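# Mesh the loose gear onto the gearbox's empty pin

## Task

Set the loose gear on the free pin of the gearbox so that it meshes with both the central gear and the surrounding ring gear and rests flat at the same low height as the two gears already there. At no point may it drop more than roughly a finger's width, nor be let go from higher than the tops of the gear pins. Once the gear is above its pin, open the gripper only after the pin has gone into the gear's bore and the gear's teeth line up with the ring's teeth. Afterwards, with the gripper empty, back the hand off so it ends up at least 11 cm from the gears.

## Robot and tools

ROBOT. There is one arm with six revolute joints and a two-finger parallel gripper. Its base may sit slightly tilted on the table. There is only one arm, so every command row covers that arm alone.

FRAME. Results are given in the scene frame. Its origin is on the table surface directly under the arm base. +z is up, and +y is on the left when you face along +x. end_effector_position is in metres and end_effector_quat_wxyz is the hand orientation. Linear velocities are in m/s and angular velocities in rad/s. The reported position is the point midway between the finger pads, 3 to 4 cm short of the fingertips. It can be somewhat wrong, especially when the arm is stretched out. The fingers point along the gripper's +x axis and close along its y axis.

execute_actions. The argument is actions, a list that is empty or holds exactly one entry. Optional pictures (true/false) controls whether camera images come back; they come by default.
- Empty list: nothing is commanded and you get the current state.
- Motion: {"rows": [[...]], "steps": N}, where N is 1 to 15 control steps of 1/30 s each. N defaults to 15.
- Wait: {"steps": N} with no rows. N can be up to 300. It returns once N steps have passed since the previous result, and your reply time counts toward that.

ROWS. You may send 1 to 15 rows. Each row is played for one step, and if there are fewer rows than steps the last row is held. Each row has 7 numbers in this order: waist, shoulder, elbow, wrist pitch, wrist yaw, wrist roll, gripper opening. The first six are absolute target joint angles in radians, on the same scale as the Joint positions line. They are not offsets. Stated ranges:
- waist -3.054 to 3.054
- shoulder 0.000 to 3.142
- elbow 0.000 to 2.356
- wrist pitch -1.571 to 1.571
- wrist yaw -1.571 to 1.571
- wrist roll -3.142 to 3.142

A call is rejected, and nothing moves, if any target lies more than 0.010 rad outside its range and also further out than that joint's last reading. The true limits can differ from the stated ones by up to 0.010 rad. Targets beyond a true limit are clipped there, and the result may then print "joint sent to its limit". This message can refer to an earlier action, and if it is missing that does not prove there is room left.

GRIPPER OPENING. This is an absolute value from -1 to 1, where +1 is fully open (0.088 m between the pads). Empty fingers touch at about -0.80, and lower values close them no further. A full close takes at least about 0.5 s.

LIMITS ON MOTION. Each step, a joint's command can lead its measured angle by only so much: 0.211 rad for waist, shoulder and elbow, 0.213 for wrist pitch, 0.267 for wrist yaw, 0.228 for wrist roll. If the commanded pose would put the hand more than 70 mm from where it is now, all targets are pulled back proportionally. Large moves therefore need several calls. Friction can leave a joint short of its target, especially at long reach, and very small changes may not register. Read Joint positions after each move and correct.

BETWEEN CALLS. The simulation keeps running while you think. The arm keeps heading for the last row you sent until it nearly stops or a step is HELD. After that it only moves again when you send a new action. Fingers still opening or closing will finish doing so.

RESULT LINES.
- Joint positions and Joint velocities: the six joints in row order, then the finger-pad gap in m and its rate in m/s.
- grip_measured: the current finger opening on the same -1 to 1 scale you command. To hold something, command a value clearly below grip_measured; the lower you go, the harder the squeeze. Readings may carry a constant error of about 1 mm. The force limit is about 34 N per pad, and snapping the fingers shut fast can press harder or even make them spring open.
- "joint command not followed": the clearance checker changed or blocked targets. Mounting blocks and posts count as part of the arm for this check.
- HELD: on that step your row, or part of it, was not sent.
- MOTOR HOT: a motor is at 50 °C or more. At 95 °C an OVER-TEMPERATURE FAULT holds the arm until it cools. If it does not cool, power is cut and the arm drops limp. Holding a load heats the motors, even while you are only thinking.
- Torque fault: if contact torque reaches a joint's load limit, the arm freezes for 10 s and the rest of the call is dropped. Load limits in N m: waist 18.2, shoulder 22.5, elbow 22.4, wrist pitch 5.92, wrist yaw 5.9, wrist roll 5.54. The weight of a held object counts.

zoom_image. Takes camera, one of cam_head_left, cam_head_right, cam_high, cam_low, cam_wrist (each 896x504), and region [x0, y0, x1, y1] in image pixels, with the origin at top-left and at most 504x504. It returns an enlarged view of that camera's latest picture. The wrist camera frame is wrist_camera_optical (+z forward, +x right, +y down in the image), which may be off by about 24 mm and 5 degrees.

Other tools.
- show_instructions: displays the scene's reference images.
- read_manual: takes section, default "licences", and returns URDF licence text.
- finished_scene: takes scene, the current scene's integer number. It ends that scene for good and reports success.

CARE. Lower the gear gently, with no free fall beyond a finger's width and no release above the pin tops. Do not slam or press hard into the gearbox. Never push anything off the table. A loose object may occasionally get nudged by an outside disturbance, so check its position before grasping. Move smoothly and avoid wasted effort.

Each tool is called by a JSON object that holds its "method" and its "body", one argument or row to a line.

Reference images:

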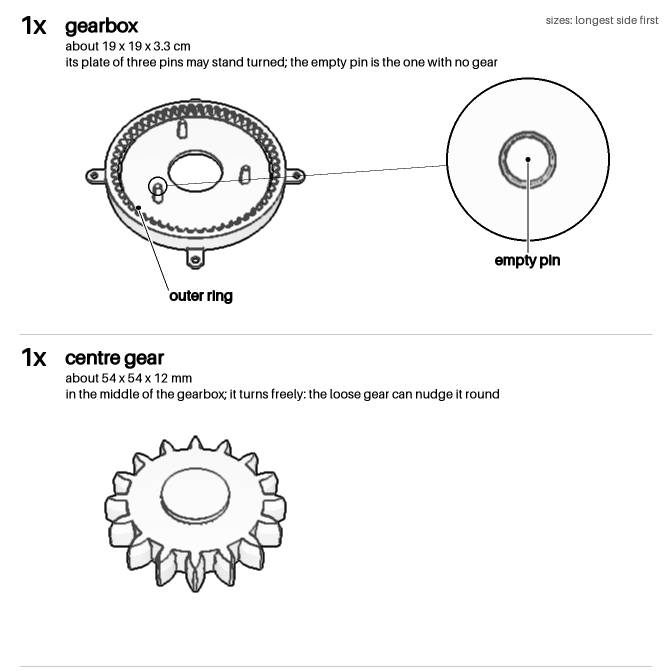

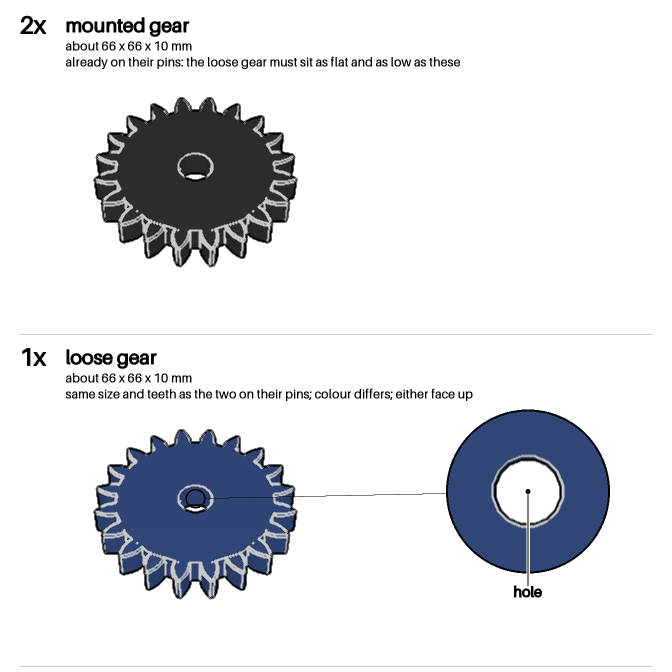

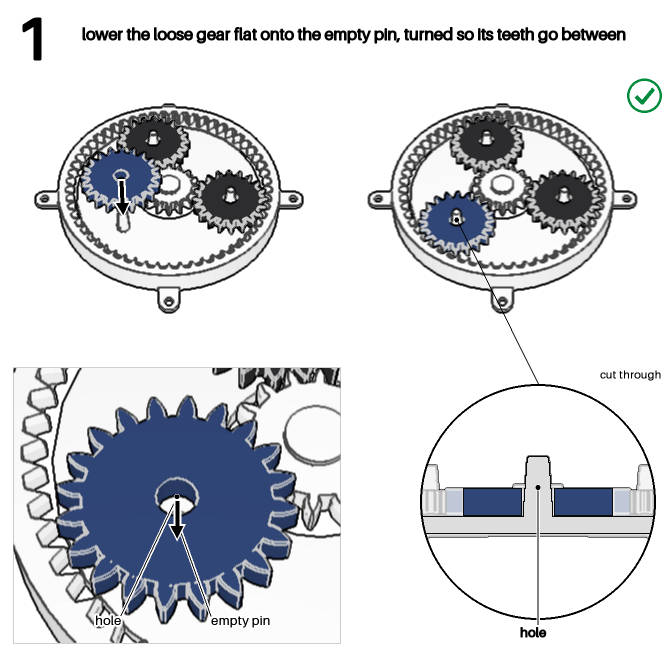

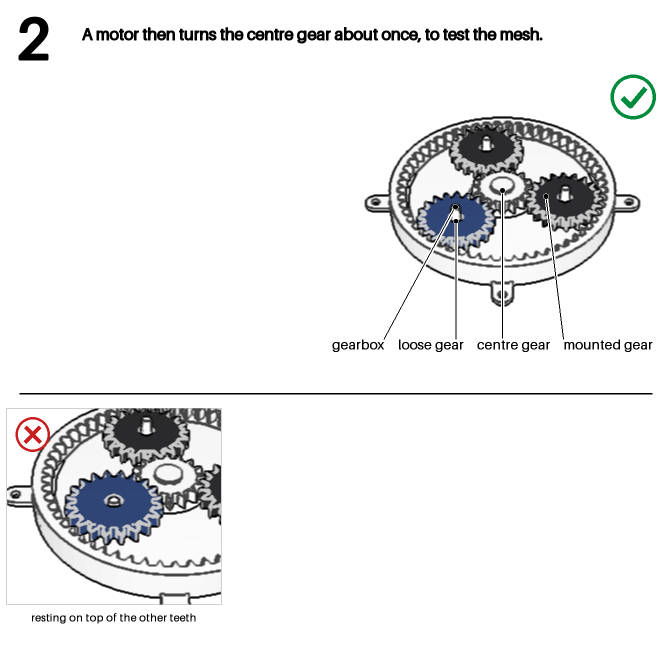

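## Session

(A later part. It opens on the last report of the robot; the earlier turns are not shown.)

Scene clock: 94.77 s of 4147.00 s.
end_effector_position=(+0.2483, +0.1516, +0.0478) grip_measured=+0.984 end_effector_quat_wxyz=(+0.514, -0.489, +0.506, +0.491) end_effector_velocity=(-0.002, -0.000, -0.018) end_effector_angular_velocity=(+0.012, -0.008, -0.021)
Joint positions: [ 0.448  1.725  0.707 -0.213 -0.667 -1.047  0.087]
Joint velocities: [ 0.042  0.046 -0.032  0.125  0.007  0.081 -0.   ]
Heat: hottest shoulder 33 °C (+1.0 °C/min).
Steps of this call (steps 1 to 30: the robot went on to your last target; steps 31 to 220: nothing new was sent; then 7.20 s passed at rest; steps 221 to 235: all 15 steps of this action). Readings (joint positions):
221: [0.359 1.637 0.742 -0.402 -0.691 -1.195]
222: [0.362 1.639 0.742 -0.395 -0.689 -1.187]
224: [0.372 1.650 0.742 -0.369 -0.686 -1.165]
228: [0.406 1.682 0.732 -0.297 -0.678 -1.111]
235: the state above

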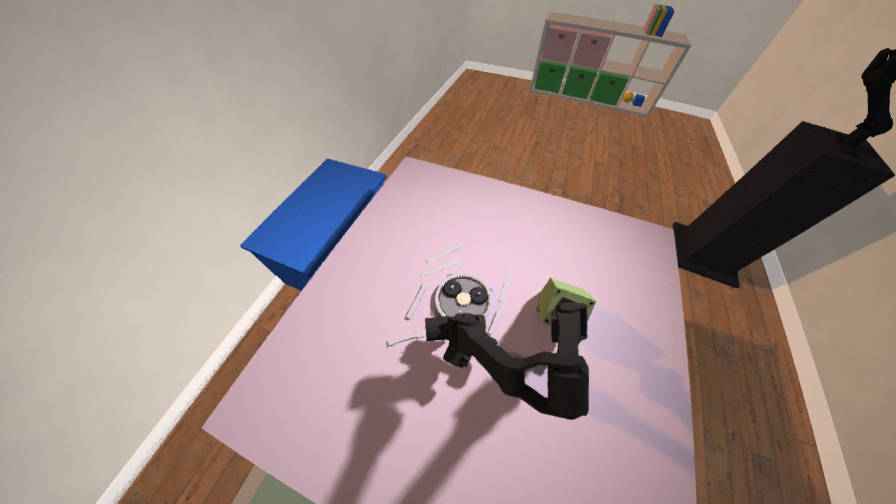

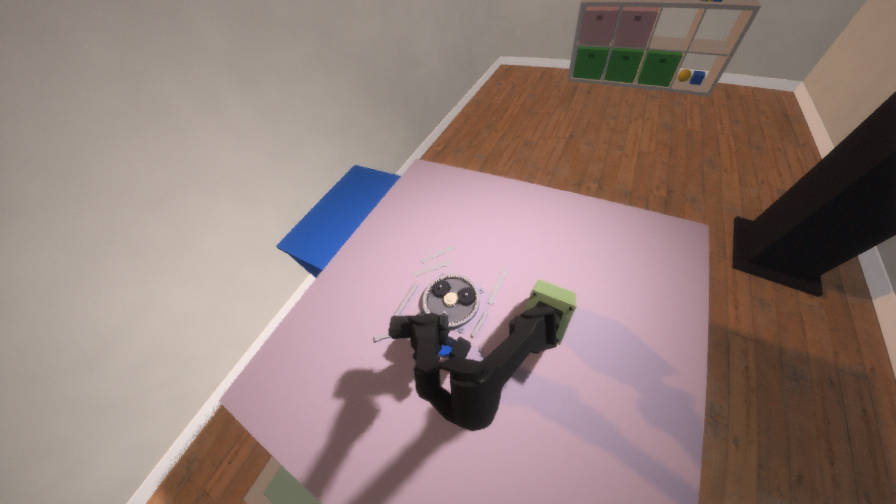

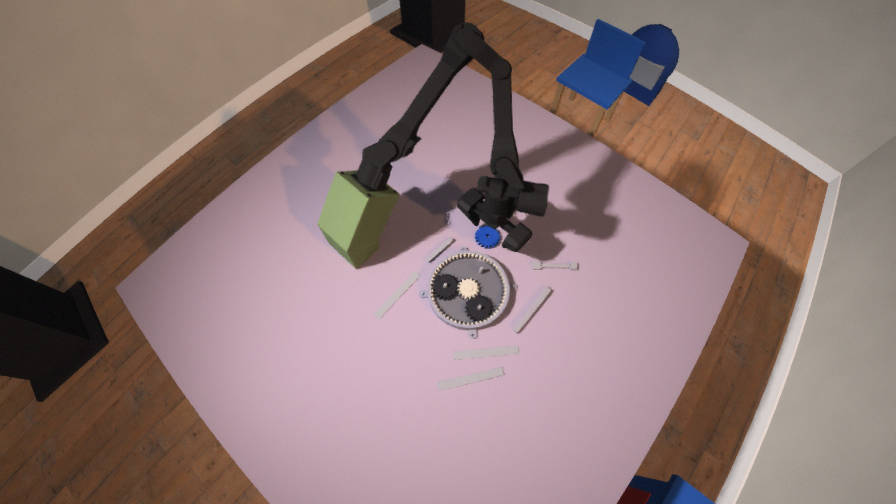

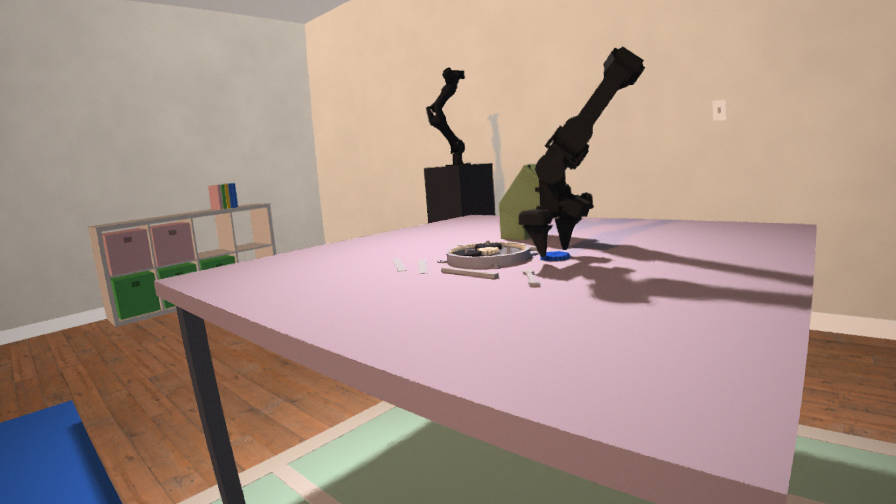

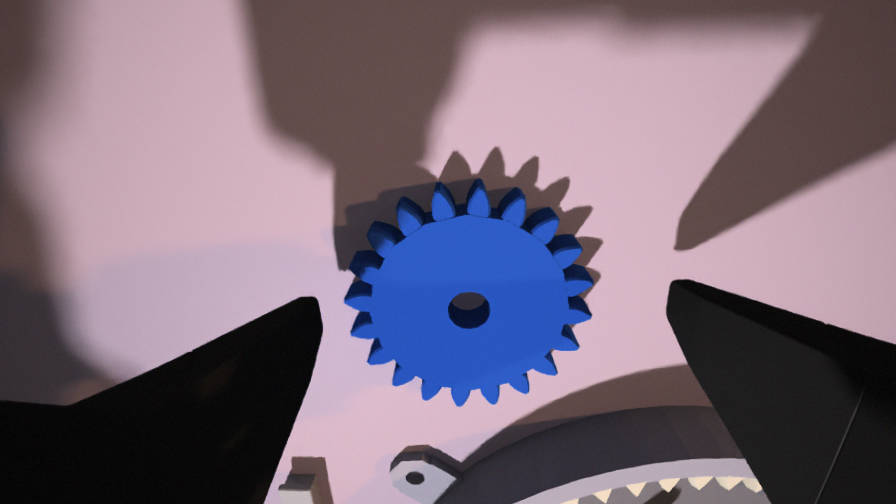

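{"method": "execute_actions", "body": {
  "actions": [
    {"rows":[[0.465,1.745,0.69,-0.175,-0.658,-1.02,1],[0.472,1.75,0.675,-0.15,-0.655,-1.01,1]]}
  ]
}}

Scene clock: 101.60 s of 4147.00 s.
end_effector_position=(+0.2443, +0.1500, +0.0394) grip_measured=+0.984 end_effector_quat_wxyz=(+0.516, -0.489, +0.506, +0.489) end_effector_velocity=(-0.002, -0.001, -0.000) end_effector_angular_velocity=(+0.002, +0.010, -0.002)
Joint positions: [ 0.47   1.74   0.681 -0.152 -0.658 -1.015  0.087]
Joint velocities: [-0.002  0.002 -0.002 -0.007 -0.007 -0.007 -0.   ]
Heat: hottest shoulder 33 °C (+1.0 °C/min).
Steps of this call (steps 1 to 30: the robot went on to your last target; steps 31 to 190: nothing new was sent; steps 191 to 205: all 15 steps of this action). Readings (joint positions):
191: [0.454 1.731 0.704 -0.193 -0.664 -1.032]
192: [0.456 1.732 0.700 -0.183 -0.663 -1.029]
194: [0.463 1.734 0.692 -0.170 -0.661 -1.023]
198: [0.469 1.740 0.682 -0.159 -0.659 -1.017]
205: the state above

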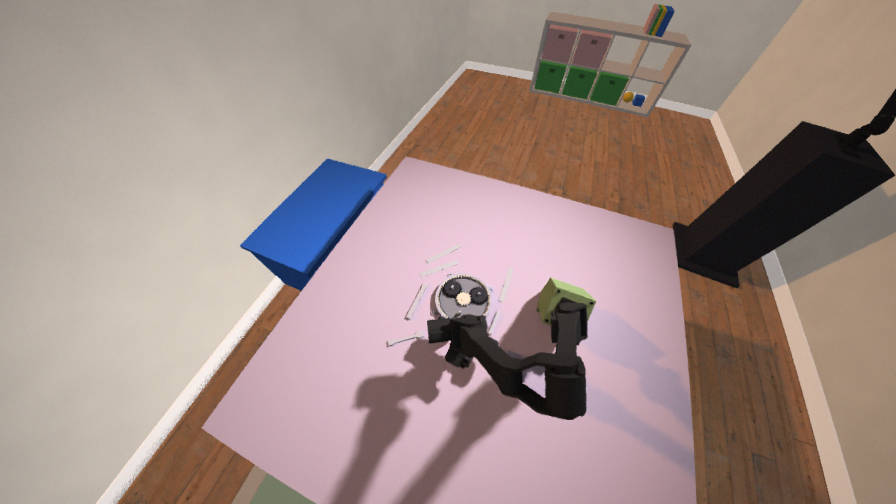

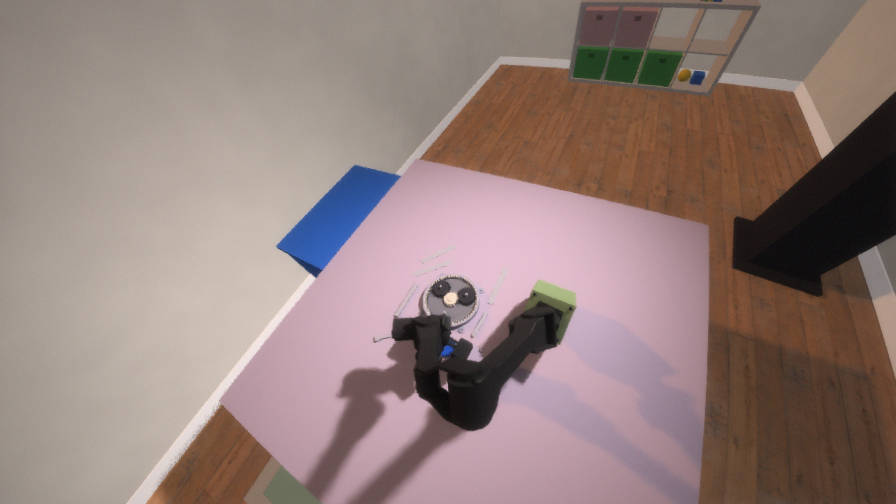

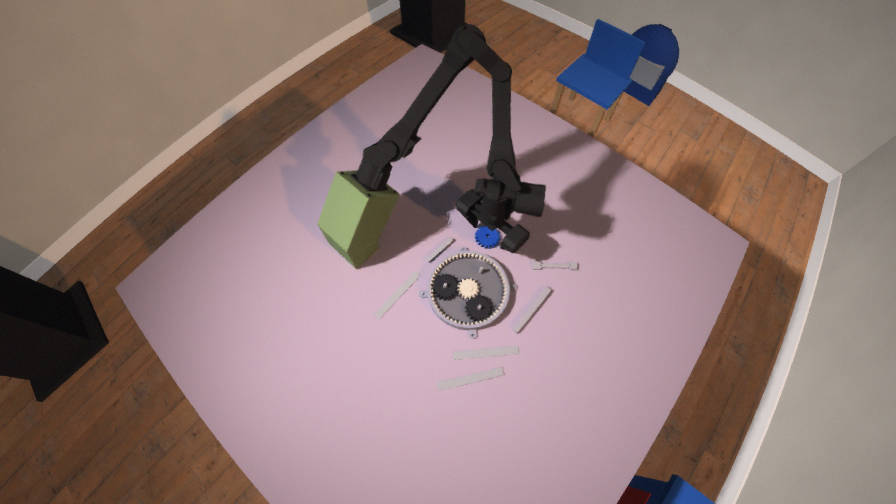

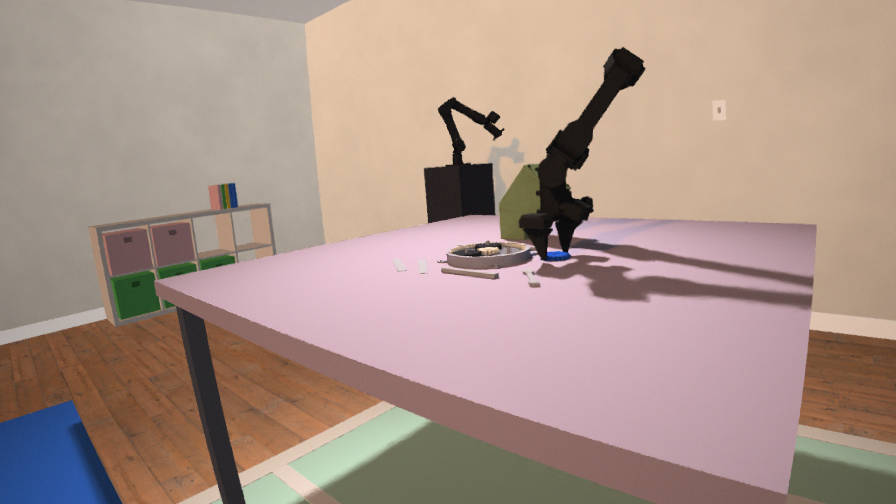

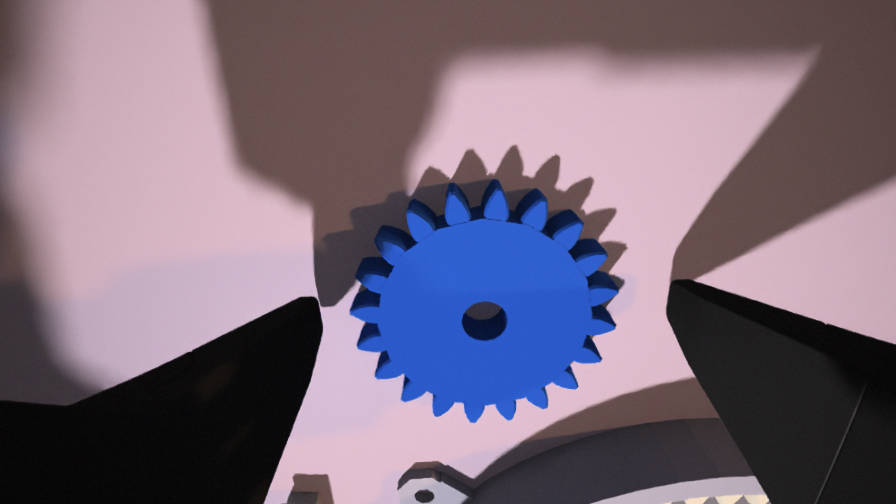

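{"method": "execute_actions", "body": {
  "actions": [
    {"rows":[[0.472,1.75,0.675,-0.15,-0.655,-1.01,0.8],[0.472,1.75,0.675,-0.15,-0.655,-1.01,0.7],[0.472,1.75,0.675,-0.15,-0.655,-1.01,0.6],[0.472,1.75,0.675,-0.15,-0.655,-1.01,0.6],[0.472,1.75,0.675,-0.15,-0.655,-1.01,0.5],[0.472,1.75,0.675,-0.15,-0.655,-1.01,0.5],[0.472,1.75,0.675,-0.15,-0.655,-1.01,0.4],[0.472,1.75,0.675,-0.15,-0.655,-1.01,0.4],[0.472,1.75,0.675,-0.15,-0.655,-1.01,0.25]]}
  ]
}}

Scene clock: 105.67 s of 4147.00 s.
end_effector_position=(+0.2440, +0.1498, +0.0391) grip_measured=+0.504 end_effector_quat_wxyz=(+0.515, -0.489, +0.506, +0.489) end_effector_velocity=(-0.002, -0.000, +0.001) end_effector_angular_velocity=(+0.003, +0.007, +0.001)
Joint positions: [ 0.47   1.741  0.68  -0.151 -0.658 -1.014  0.064]
Joint velocities: [-0.002 -0.002 -0.002 -0.007 -0.007 -0.007 -0.   ]
Heat: hottest shoulder 33 °C (+0.0 °C/min).
Steps of this call (steps 1 to 15: the robot went on to your last target; steps 16 to 107: nothing new was sent; steps 108 to 122: all 15 steps of this action). Readings (joint positions):
108: [0.470 1.741 0.680 -0.152 -0.658 -1.014]
109: [0.470 1.741 0.680 -0.152 -0.658 -1.014]
111: [0.470 1.741 0.680 -0.152 -0.658 -1.014]
115: [0.470 1.741 0.680 -0.152 -0.658 -1.014]
122: the state above

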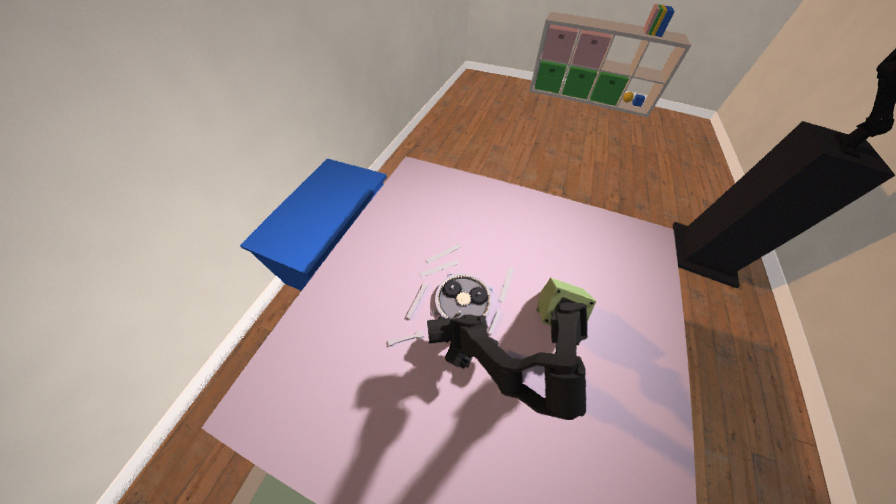

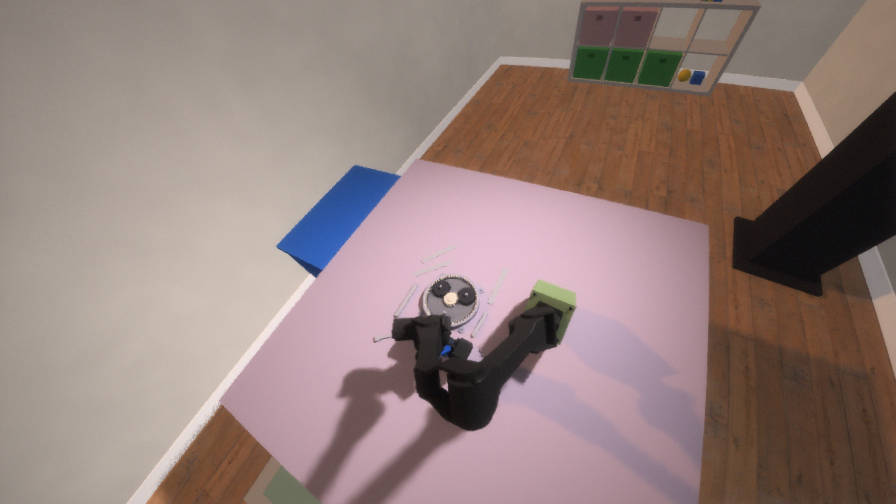

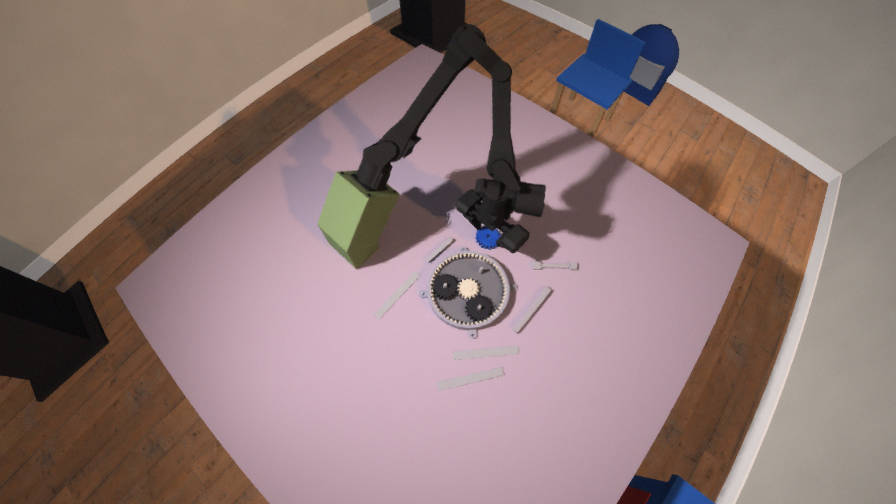

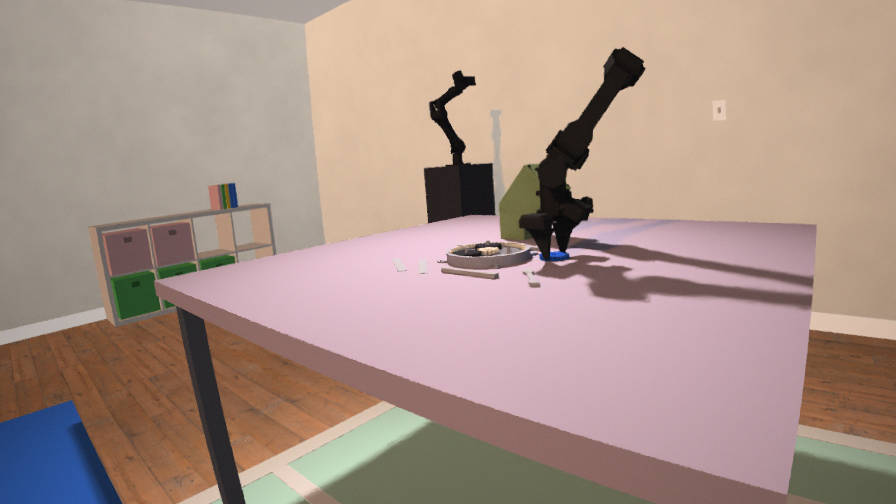

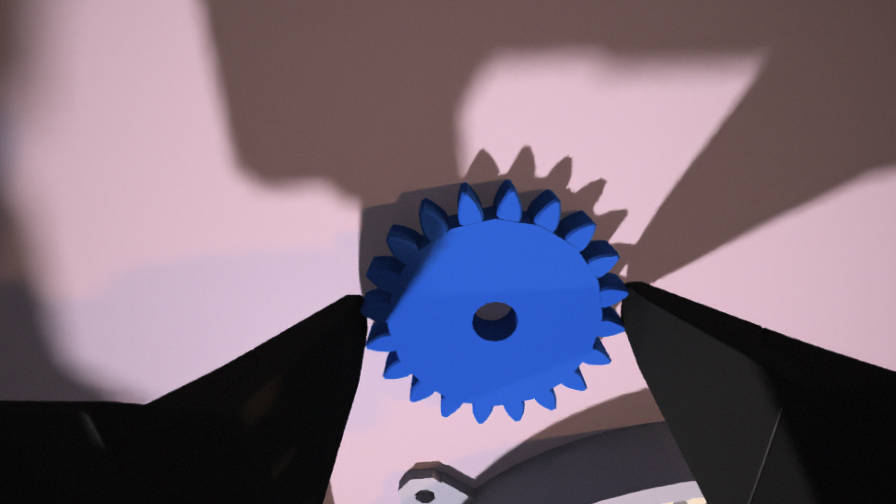

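{"method": "execute_actions", "body": {
  "actions": [
    {"rows":[[0.46,1.74,0.68,-0.175,-0.658,-1.03,0.2],[0.45,1.73,0.683,-0.2,-0.661,-1.04,0.2],[0.44,1.72,0.686,-0.22,-0.664,-1.06,0.2],[0.43,1.71,0.69,-0.245,-0.667,-1.08,0.2],[0.42,1.695,0.694,-0.27,-0.67,-1.09,0.2],[0.41,1.68,0.698,-0.295,-0.673,-1.11,0.2],[0.40,1.665,0.702,-0.32,-0.676,-1.13,0.2],[0.39,1.65,0.705,-0.345,-0.68,-1.15,0.2],[0.377,1.635,0.709,-0.369,-0.683,-1.17,0.2],[0.36,1.615,0.715,-0.405,-0.687,-1.19,0.2]]}
  ],
  "pictures": false
}}

{"method": "execute_actions", "body": {
  "actions": [
    {"rows":[[0.33,1.64,0.735,-0.42,-0.69,-1.23,0.2],[0.31,1.67,0.755,-0.43,-0.695,-1.27,0.2],[0.29,1.70,0.77,-0.435,-0.70,-1.30,0.2],[0.27,1.73,0.79,-0.44,-0.70,-1.34,0.2],[0.25,1.76,0.805,-0.445,-0.705,-1.37,0.2],[0.23,1.79,0.82,-0.45,-0.71,-1.41,0.2],[0.21,1.82,0.835,-0.455,-0.713,-1.44,0.2],[0.19,1.85,0.85,-0.46,-0.716,-1.47,0.2],[0.17,1.875,0.865,-0.465,-0.72,-1.5,0.2],[0.15,1.90,0.88,-0.47,-0.722,-1.53,0.2],[0.13,1.92,0.89,-0.475,-0.725,-1.56,0.2],[0.11,1.94,0.90,-0.48,-0.7275,-1.59,0.2]]}
  ],
  "pictures": false
}}

{"method": "execute_actions", "body": {
  "actions": [
    {"steps":15}
  ]
}}

Scene clock: 119.17 s of 4147.00 s.
end_effector_position=(+0.2405, +0.1443, +0.0760) grip_measured=+0.503 end_effector_quat_wxyz=(+0.503, -0.495, +0.508, +0.494) end_effector_velocity=(-0.011, -0.001, +0.031) end_effector_angular_velocity=(-0.008, +0.030, +0.011)
Joint positions: [ 0.373  1.637  0.707 -0.38  -0.681 -1.17   0.064]
Joint velocities: [-0.071 -0.095  0.022 -0.212 -0.022 -0.125 -0.   ]
Heat: hottest shoulder 33 °C (+0.0 °C/min).
Steps of this call (steps 1 to 15: the robot went on to your last target; steps 16 to 390: nothing new was sent; steps 391 to 405: all 15 steps of this action). Readings (joint positions):
391: [0.470 1.742 0.679 -0.152 -0.658 -1.013]
392: [0.469 1.742 0.679 -0.159 -0.658 -1.016]
394: [0.461 1.741 0.679 -0.189 -0.658 -1.034]
398: [0.428 1.711 0.684 -0.269 -0.666 -1.089]
405: the state above

Scene clock: 119.67 s of 4147.00 s.
end_effector_position=(+0.2903, +0.0799, +0.0865) grip_measured=+0.503 end_effector_quat_wxyz=(+0.486, -0.515, +0.488, +0.510) end_effector_velocity=(+0.032, -0.097, +0.011) end_effector_angular_velocity=(+0.014, +0.008, +0.027)
Joint positions: [ 0.139  1.901  0.874 -0.469 -0.717 -1.539  0.064]
Joint velocities: [-0.291  0.305  0.139 -0.095 -0.037 -0.418 -0.   ]
Heat: hottest shoulder 33 °C (+0.0 °C/min).
Steps of this call (steps 1 to 15: all 15 steps of this action). Readings (joint positions):
1: [0.369 1.635 0.709 -0.389 -0.683 -1.180]
2: [0.361 1.636 0.715 -0.400 -0.686 -1.198]
4: [0.335 1.656 0.735 -0.415 -0.691 -1.244]
8: [0.263 1.745 0.795 -0.437 -0.702 -1.360]
15: the state above

Scene clock: 120.17 s of 4147.00 s.
end_effector_position=(+0.2945, +0.0728, +0.0872) grip_measured=+0.503 end_effector_quat_wxyz=(+0.483, -0.517, +0.483, +0.516) end_effector_velocity=(-0.002, -0.000, -0.000) end_effector_angular_velocity=(+0.007, +0.008, -0.017)
Joint positions: [ 0.116  1.93   0.892 -0.478 -0.724 -1.585  0.064]
Joint velocities: [-0.002  0.002 -0.002 -0.007 -0.007  0.007 -0.   ]
Heat: hottest shoulder 33 °C (+0.0 °C/min).
Steps of this call (steps 1 to 15: the robot went on to your last target). Readings (joint positions):
1: [0.132 1.909 0.877 -0.472 -0.718 -1.550]
2: [0.127 1.915 0.880 -0.474 -0.720 -1.559]
4: [0.122 1.921 0.885 -0.476 -0.722 -1.570]
8: [0.119 1.927 0.890 -0.477 -0.724 -1.581]
15: the state above

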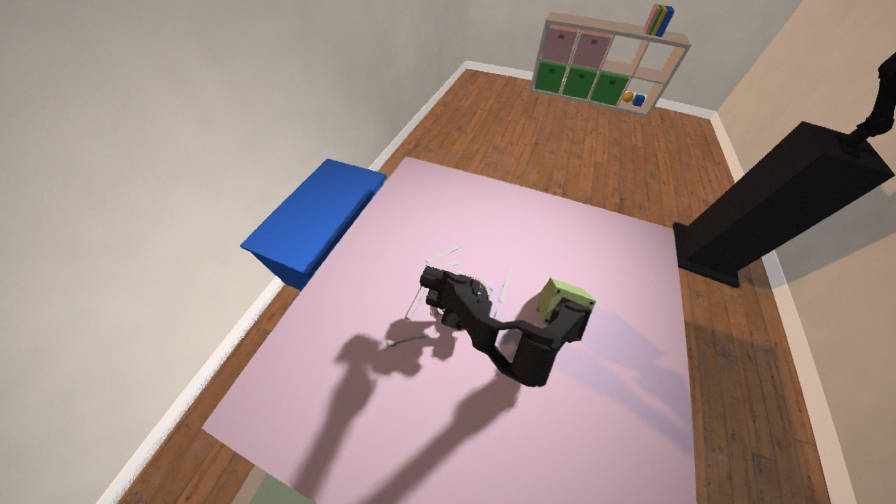

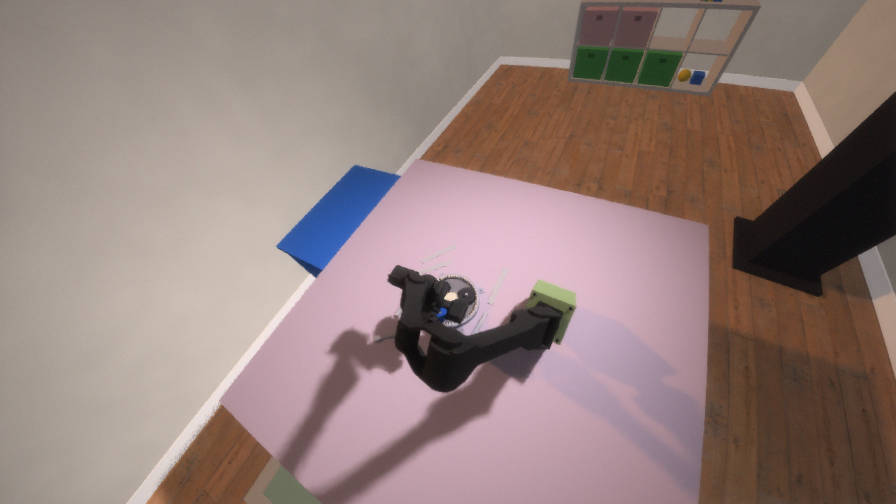

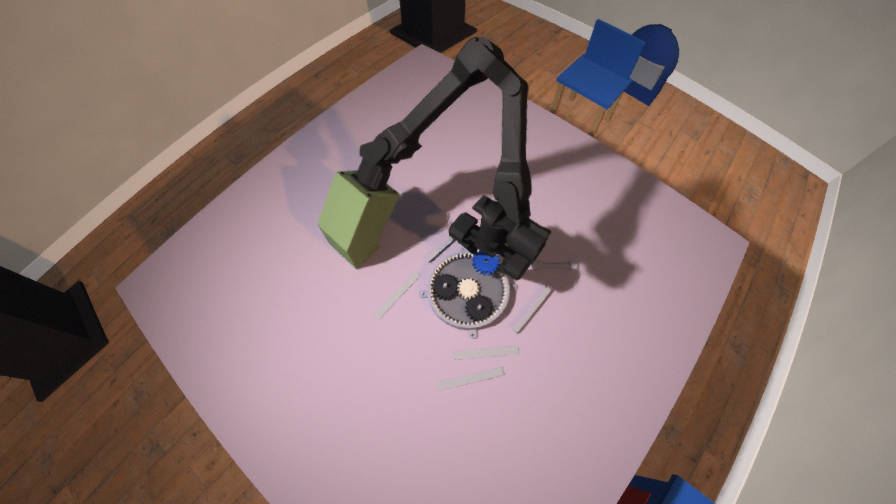

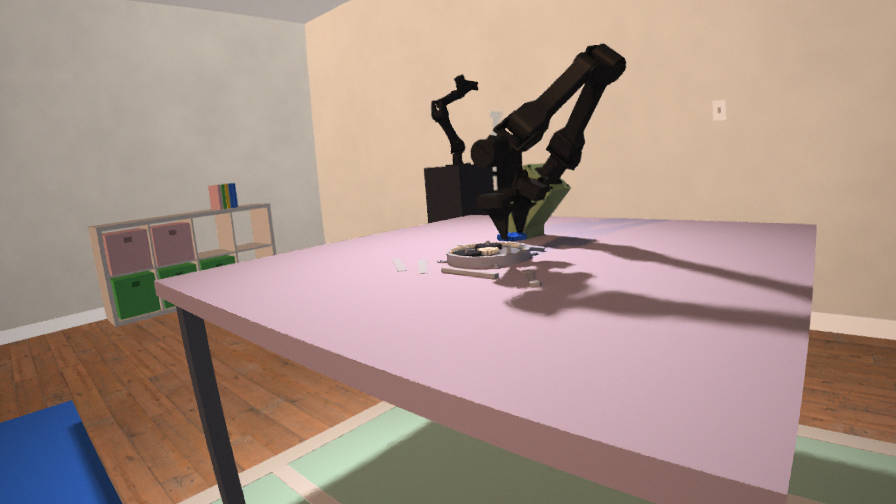

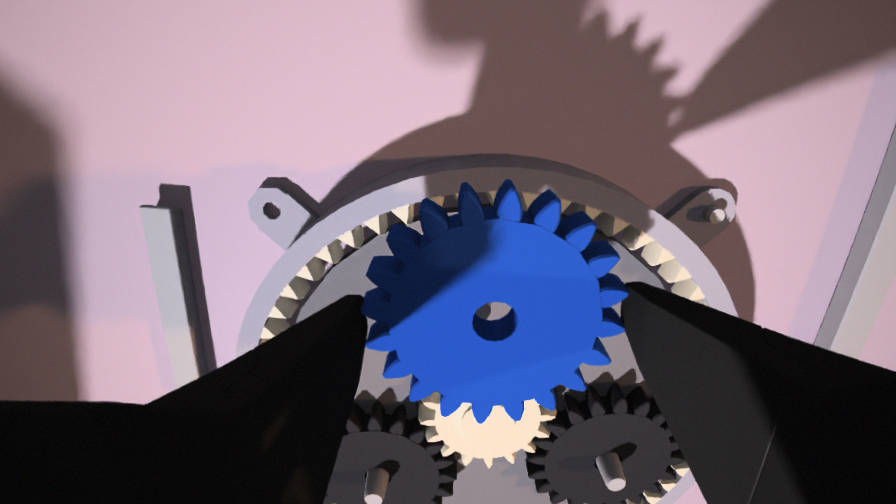

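{"method": "execute_actions", "body": {
  "actions": [
    {"rows":[[0.12,1.95,0.895,-0.455,-0.727,-1.575,0.2],[0.132,1.961,0.889,-0.428,-0.727,-1.555,0.2]]}
  ]
}}

{"method": "zoom_image", "body": {
  "camera": "cam_wrist",
  "region": [350,200,650,500]
}}

Scene clock: 132.20 s of 4147.00 s.
end_effector_position=(+0.2993, +0.0729, +0.0803) grip_measured=+0.503 end_effector_quat_wxyz=(+0.485, -0.521, +0.478, +0.514) end_effector_velocity=(-0.001, +0.002, +0.000) end_effector_angular_velocity=(+0.021, +0.006, +0.016)
Joint positions: [ 0.131  1.951  0.893 -0.431 -0.724 -1.56   0.064]
Joint velocities: [-0.002  0.002  0.002 -0.007 -0.022 -0.022 -0.   ]
Heat: hottest waist 33 °C (+0.0 °C/min).
Steps of this call (steps 1 to 15: the robot went on to your last target; steps 16 to 346: nothing new was sent; steps 347 to 361: all 15 steps of this action). Readings (joint positions):
347: [0.116 1.933 0.893 -0.477 -0.724 -1.586]
348: [0.116 1.934 0.893 -0.470 -0.724 -1.584]
350: [0.121 1.942 0.893 -0.450 -0.724 -1.574]
354: [0.129 1.949 0.893 -0.437 -0.724 -1.565]
361: the state above

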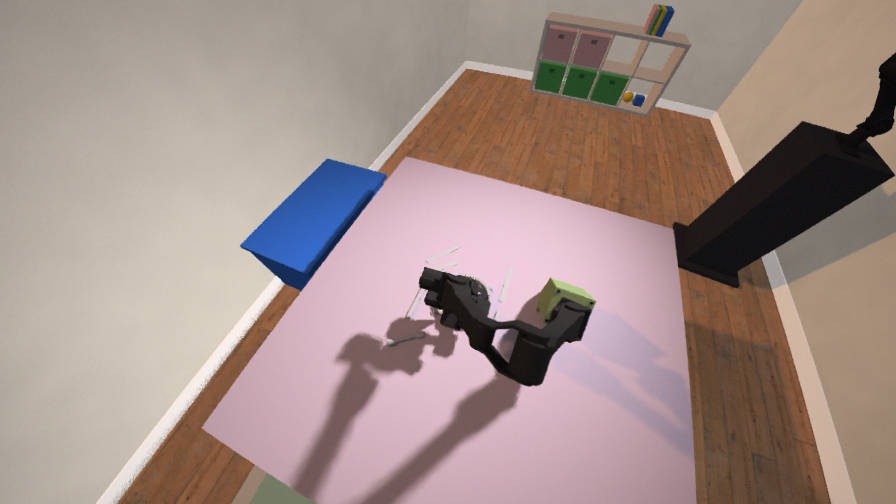

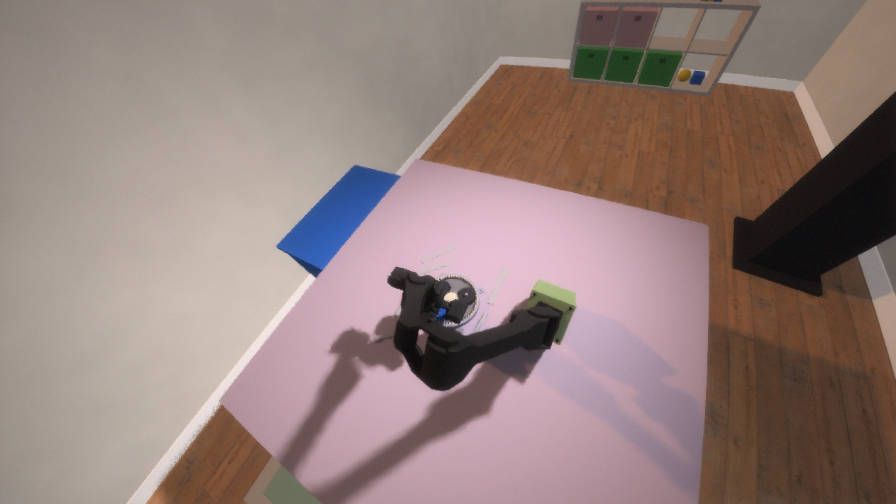

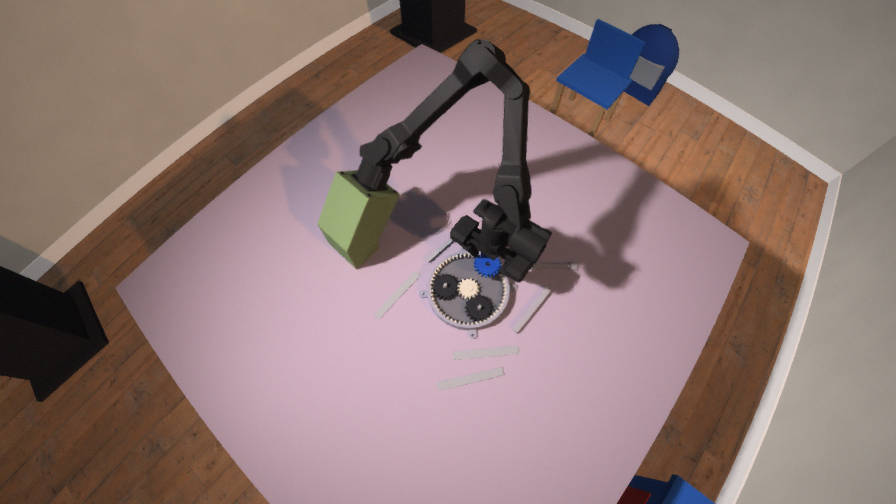

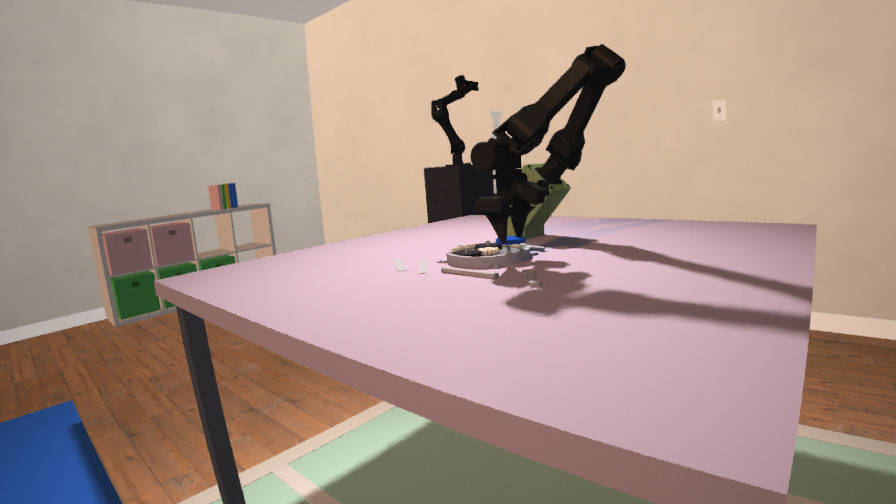

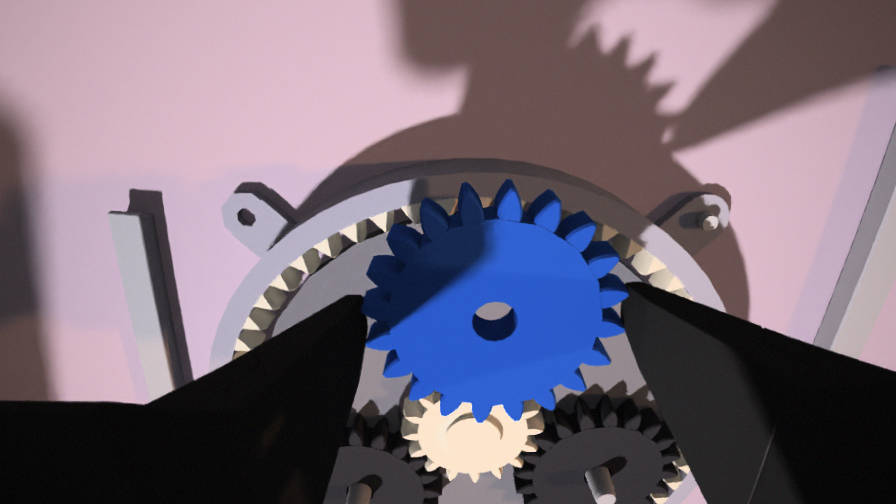

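Region (350, 200, 650, 500) of cam_wrist's 896x504 image, scaled by 1.680, with more detail than that image has.

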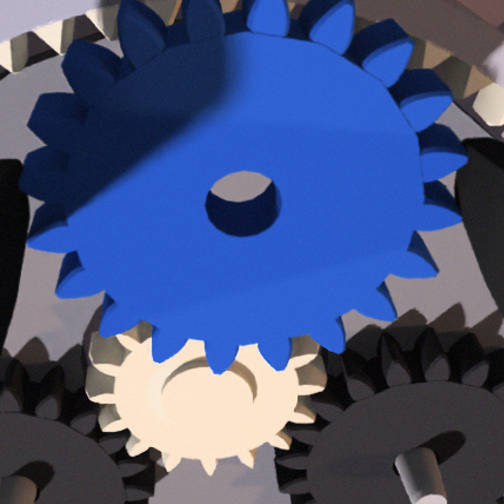

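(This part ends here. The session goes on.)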